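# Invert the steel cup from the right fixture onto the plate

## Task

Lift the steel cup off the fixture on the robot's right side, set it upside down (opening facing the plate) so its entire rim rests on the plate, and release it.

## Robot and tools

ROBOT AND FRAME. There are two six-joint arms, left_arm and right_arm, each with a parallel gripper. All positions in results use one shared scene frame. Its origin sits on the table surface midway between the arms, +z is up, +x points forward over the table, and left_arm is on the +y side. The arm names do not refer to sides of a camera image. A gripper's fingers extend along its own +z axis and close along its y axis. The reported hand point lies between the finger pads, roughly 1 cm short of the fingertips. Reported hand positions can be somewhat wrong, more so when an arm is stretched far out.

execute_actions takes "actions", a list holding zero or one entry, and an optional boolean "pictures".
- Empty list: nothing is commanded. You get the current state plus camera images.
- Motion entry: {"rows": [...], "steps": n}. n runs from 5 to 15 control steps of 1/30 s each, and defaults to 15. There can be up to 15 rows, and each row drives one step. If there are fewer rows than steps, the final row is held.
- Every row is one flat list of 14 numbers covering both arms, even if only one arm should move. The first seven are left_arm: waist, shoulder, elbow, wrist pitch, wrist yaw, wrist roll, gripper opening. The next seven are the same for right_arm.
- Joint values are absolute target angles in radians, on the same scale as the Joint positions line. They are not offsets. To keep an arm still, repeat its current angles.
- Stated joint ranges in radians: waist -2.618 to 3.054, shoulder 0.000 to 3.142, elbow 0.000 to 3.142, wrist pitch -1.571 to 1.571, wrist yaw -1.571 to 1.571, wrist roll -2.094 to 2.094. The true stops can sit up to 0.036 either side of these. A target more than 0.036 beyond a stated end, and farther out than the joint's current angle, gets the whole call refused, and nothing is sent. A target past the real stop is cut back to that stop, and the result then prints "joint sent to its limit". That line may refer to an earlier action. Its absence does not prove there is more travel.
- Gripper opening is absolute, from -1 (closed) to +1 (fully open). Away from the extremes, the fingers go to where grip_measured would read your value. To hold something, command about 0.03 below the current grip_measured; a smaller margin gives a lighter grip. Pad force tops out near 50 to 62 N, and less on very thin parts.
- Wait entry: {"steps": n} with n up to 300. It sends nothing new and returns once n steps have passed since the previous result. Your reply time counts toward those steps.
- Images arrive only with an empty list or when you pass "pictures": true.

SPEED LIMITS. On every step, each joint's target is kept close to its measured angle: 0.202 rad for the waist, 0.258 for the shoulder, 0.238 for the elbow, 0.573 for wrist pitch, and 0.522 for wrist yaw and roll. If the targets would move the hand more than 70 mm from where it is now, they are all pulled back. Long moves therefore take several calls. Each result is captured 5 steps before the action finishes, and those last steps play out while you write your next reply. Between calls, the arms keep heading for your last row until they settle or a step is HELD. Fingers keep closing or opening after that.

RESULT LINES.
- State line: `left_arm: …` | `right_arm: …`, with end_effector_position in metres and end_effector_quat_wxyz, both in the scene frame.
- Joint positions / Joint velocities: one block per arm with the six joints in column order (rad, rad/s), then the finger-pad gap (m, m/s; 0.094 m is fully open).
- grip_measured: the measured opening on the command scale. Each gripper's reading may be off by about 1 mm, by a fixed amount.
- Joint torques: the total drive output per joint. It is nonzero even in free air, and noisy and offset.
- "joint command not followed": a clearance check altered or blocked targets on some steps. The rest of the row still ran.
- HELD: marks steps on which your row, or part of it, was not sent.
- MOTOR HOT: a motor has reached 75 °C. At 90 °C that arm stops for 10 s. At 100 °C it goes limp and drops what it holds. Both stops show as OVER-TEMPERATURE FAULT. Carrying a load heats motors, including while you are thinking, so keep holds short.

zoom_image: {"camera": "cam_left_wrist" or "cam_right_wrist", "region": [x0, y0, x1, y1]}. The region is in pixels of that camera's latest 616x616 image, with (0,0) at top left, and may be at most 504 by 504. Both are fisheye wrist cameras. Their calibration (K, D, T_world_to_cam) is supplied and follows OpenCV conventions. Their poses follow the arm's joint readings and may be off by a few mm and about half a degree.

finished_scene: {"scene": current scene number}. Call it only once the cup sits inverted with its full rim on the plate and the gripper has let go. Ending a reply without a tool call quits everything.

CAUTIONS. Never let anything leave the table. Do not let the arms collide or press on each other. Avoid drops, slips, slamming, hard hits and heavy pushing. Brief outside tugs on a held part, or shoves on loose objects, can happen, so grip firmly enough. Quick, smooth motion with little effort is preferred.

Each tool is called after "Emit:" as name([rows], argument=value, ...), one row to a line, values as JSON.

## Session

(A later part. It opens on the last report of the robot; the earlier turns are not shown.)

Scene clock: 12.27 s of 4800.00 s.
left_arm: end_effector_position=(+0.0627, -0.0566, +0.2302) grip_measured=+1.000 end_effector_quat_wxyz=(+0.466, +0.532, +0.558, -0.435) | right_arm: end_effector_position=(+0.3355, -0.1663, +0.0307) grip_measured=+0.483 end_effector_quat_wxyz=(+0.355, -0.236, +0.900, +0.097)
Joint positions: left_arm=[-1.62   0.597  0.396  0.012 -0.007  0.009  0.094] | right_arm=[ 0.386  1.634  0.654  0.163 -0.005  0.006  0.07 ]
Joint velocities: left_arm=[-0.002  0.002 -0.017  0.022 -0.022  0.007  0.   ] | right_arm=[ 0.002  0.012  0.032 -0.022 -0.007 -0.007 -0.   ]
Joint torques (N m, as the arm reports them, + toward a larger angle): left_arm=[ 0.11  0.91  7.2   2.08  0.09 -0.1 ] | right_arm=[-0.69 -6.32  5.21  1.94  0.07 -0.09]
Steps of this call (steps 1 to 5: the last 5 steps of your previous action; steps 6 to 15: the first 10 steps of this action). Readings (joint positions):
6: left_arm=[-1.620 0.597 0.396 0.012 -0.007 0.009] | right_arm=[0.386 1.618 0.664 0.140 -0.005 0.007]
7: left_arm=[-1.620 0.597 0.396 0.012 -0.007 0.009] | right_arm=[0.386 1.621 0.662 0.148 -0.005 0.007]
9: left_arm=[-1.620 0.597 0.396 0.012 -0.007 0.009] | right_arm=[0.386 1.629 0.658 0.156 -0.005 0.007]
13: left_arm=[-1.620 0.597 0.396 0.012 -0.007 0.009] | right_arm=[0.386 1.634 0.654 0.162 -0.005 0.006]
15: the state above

Looks like initial contact; press slightly and release.

Emit:
execute_actions([
  {"rows":[[-1.62,0.6,0.4,0,0,0,1,0.38,1.645,0.635,0.2,0,0,0.45]]},
])

Emit:
execute_actions([
  {"rows":[[-1.62,0.6,0.4,0,0,0,1,0.38,1.64,0.645,0.19,0,0,1]]},
])

Emit:
execute_actions([
  {"rows":[[-1.62,0.6,0.4,0,0,0,1,0.38,1.4,0.75,-0.1,0,0,1]]},
], pictures=true)

Scene clock: 12.77 s of 4800.00 s.
left_arm: end_effector_position=(+0.0627, -0.0566, +0.2302) grip_measured=+1.000 end_effector_quat_wxyz=(+0.466, +0.532, +0.558, -0.435) | right_arm: end_effector_position=(+0.3360, -0.1661, +0.0302) grip_measured=+0.483 end_effector_quat_wxyz=(+0.355, -0.236, +0.899, +0.097)
Joint positions: left_arm=[-1.62   0.597  0.396  0.012 -0.007  0.009  0.094] | right_arm=[ 0.386  1.637  0.654  0.167 -0.005  0.006  0.07 ]
Joint velocities: left_arm=[ 0.007  0.017 -0.007 -0.022  0.007 -0.037  0.   ] | right_arm=[-0.007  0.022 -0.022  0.051 -0.007 -0.022  0.   ]
Joint torques (N m, as the arm reports them, + toward a larger angle): left_arm=[ 0.13  1.01  7.21  2.07  0.12 -0.1 ] | right_arm=[-0.39 -5.27  4.19  1.82  0.09 -0.03]
Steps of this call (steps 1 to 5: the last 5 steps of your previous action; steps 6 to 15: the first 10 steps of this action). Readings (joint positions):
6: left_arm=[-1.620 0.597 0.396 0.012 -0.007 0.009] | right_arm=[0.386 1.635 0.654 0.163 -0.005 0.006]
7: left_arm=[-1.620 0.597 0.396 0.012 -0.007 0.009] | right_arm=[0.386 1.637 0.654 0.165 -0.005 0.006]
9: left_arm=[-1.620 0.597 0.396 0.012 -0.007 0.009] | right_arm=[0.386 1.637 0.654 0.167 -0.005 0.006]
13: left_arm=[-1.620 0.597 0.396 0.012 -0.007 0.009] | right_arm=[0.386 1.637 0.654 0.167 -0.005 0.006]
15: the state above

Scene clock: 13.27 s of 4800.00 s.
left_arm: end_effector_position=(+0.0627, -0.0566, +0.2302) grip_measured=+1.000 end_effector_quat_wxyz=(+0.466, +0.532, +0.558, -0.435) | right_arm: end_effector_position=(+0.3376, -0.1652, +0.0320) grip_measured=+1.000 end_effector_quat_wxyz=(+0.360, -0.235, +0.897, +0.099)
Joint positions: left_arm=[-1.62   0.597  0.396  0.012 -0.007  0.009  0.094] | right_arm=[ 0.386  1.637  0.654  0.178 -0.005  0.006  0.094]
Joint velocities: left_arm=[-0.017 -0.007 -0.007 -0.037 -0.051 -0.007  0.   ] | right_arm=[-0.002 -0.007  0.007  0.007  0.066  0.037  0.   ]
Joint torques (N m, as the arm reports them, + toward a larger angle): left_arm=[ 0.02  0.94  7.22  2.07  0.12 -0.08] | right_arm=[-0.8  -5.8   5.16  1.63  0.06 -0.04]
Steps of this call (steps 1 to 5: the last 5 steps of your previous action; steps 6 to 15: the first 10 steps of this action). Readings (joint positions):
6: left_arm=[-1.620 0.597 0.396 0.012 -0.007 0.009] | right_arm=[0.386 1.637 0.654 0.167 -0.005 0.006]
7: left_arm=[-1.620 0.597 0.396 0.012 -0.007 0.009] | right_arm=[0.386 1.637 0.654 0.169 -0.005 0.006]
9: left_arm=[-1.620 0.597 0.396 0.012 -0.007 0.009] | right_arm=[0.386 1.637 0.654 0.173 -0.005 0.006]
13: left_arm=[-1.620 0.597 0.396 0.012 -0.007 0.009] | right_arm=[0.386 1.637 0.654 0.177 -0.005 0.006]
15: the state above

Scene clock: 13.77 s of 4800.00 s.
left_arm: end_effector_position=(+0.0627, -0.0566, +0.2302) grip_measured=+1.000 end_effector_quat_wxyz=(+0.466, +0.532, +0.558, -0.435) | right_arm: end_effector_position=(+0.3391, -0.1643, +0.1210) grip_measured=+1.000 end_effector_quat_wxyz=(+0.413, -0.229, +0.874, +0.113)
Joint positions: left_arm=[-1.62   0.597  0.396  0.012 -0.007  0.009  0.094] | right_arm=[ 0.386  1.392  0.744 -0.037 -0.005  0.006  0.094]
Joint velocities: left_arm=[-0.007 -0.012  0.002 -0.037 -0.007  0.007  0.   ] | right_arm=[-0.007  0.027 -0.022 -0.52  -0.007 -0.037  0.   ]
Joint torques (N m, as the arm reports them, + toward a larger angle): left_arm=[-0.04  0.8   7.11  2.06  0.04 -0.12] | right_arm=[-0.52 -4.19  7.69  1.65  0.07 -0.08]
Steps of this call (steps 1 to 5: the last 5 steps of your previous action; steps 6 to 15: the first 10 steps of this action). Readings (joint positions):
6: left_arm=[-1.620 0.597 0.396 0.012 -0.007 0.009] | right_arm=[0.386 1.617 0.663 0.138 -0.005 0.006]
7: left_arm=[-1.620 0.597 0.396 0.012 -0.007 0.009] | right_arm=[0.386 1.571 0.669 0.068 -0.005 0.006]
9: left_arm=[-1.620 0.597 0.396 0.012 -0.007 0.009] | right_arm=[0.386 1.466 0.691 -0.009 -0.005 0.006]
13: left_arm=[-1.620 0.597 0.396 0.012 -0.007 0.009] | right_arm=[0.386 1.391 0.742 -0.022 -0.005 0.006]
15: the state above
camera_calibration (this result's frames):
cam_left_wrist: T_world_to_cam=[[-0.998892, 0.0405544, -0.0238695, 0.0604375], [0.046662, 0.787986, -0.613922, 0.194546], [-0.00608841, -0.614356, -0.789006, 0.279018], [0, 0, 0, 1]] pos_world=[0.0529914, 0.0156653, 0.341026]
cam_right_wrist: T_world_to_cam=[[0.404573, -0.903271, -0.142909, -0.266179], [-0.843733, -0.308399, -0.439323, 0.331315], [0.352755, 0.298315, -0.886889, 0.149742], [0, 0, 0, 1]] pos_world=[0.334408, -0.182924, 0.24032]

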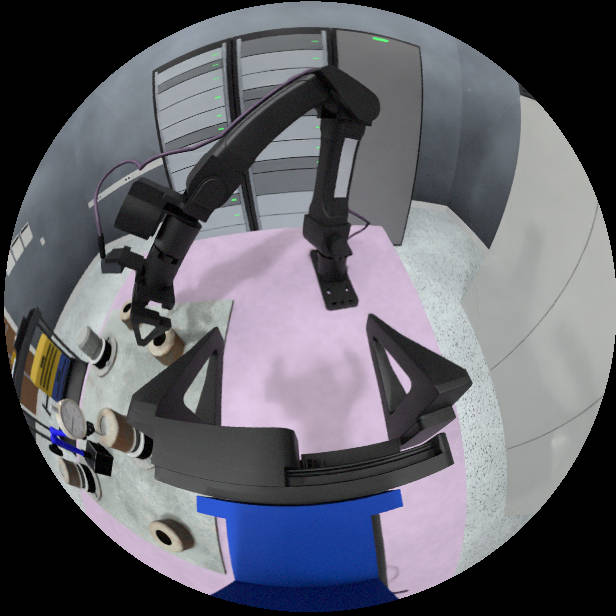

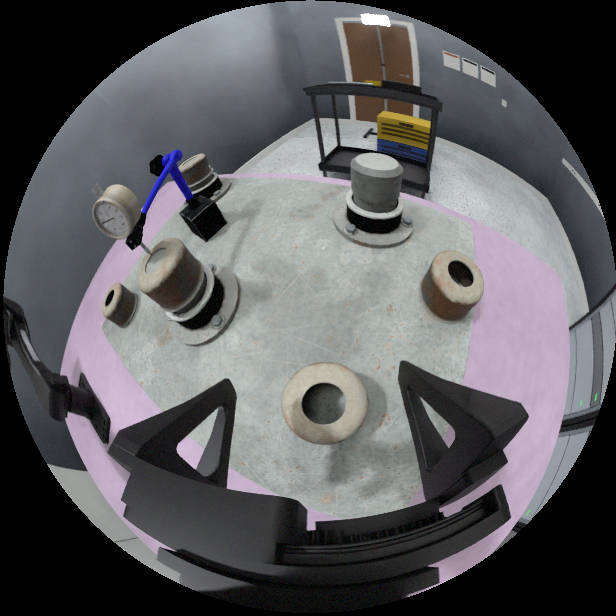

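Emit:
finished_scene(scene=2)

The scene is finished: the task was done.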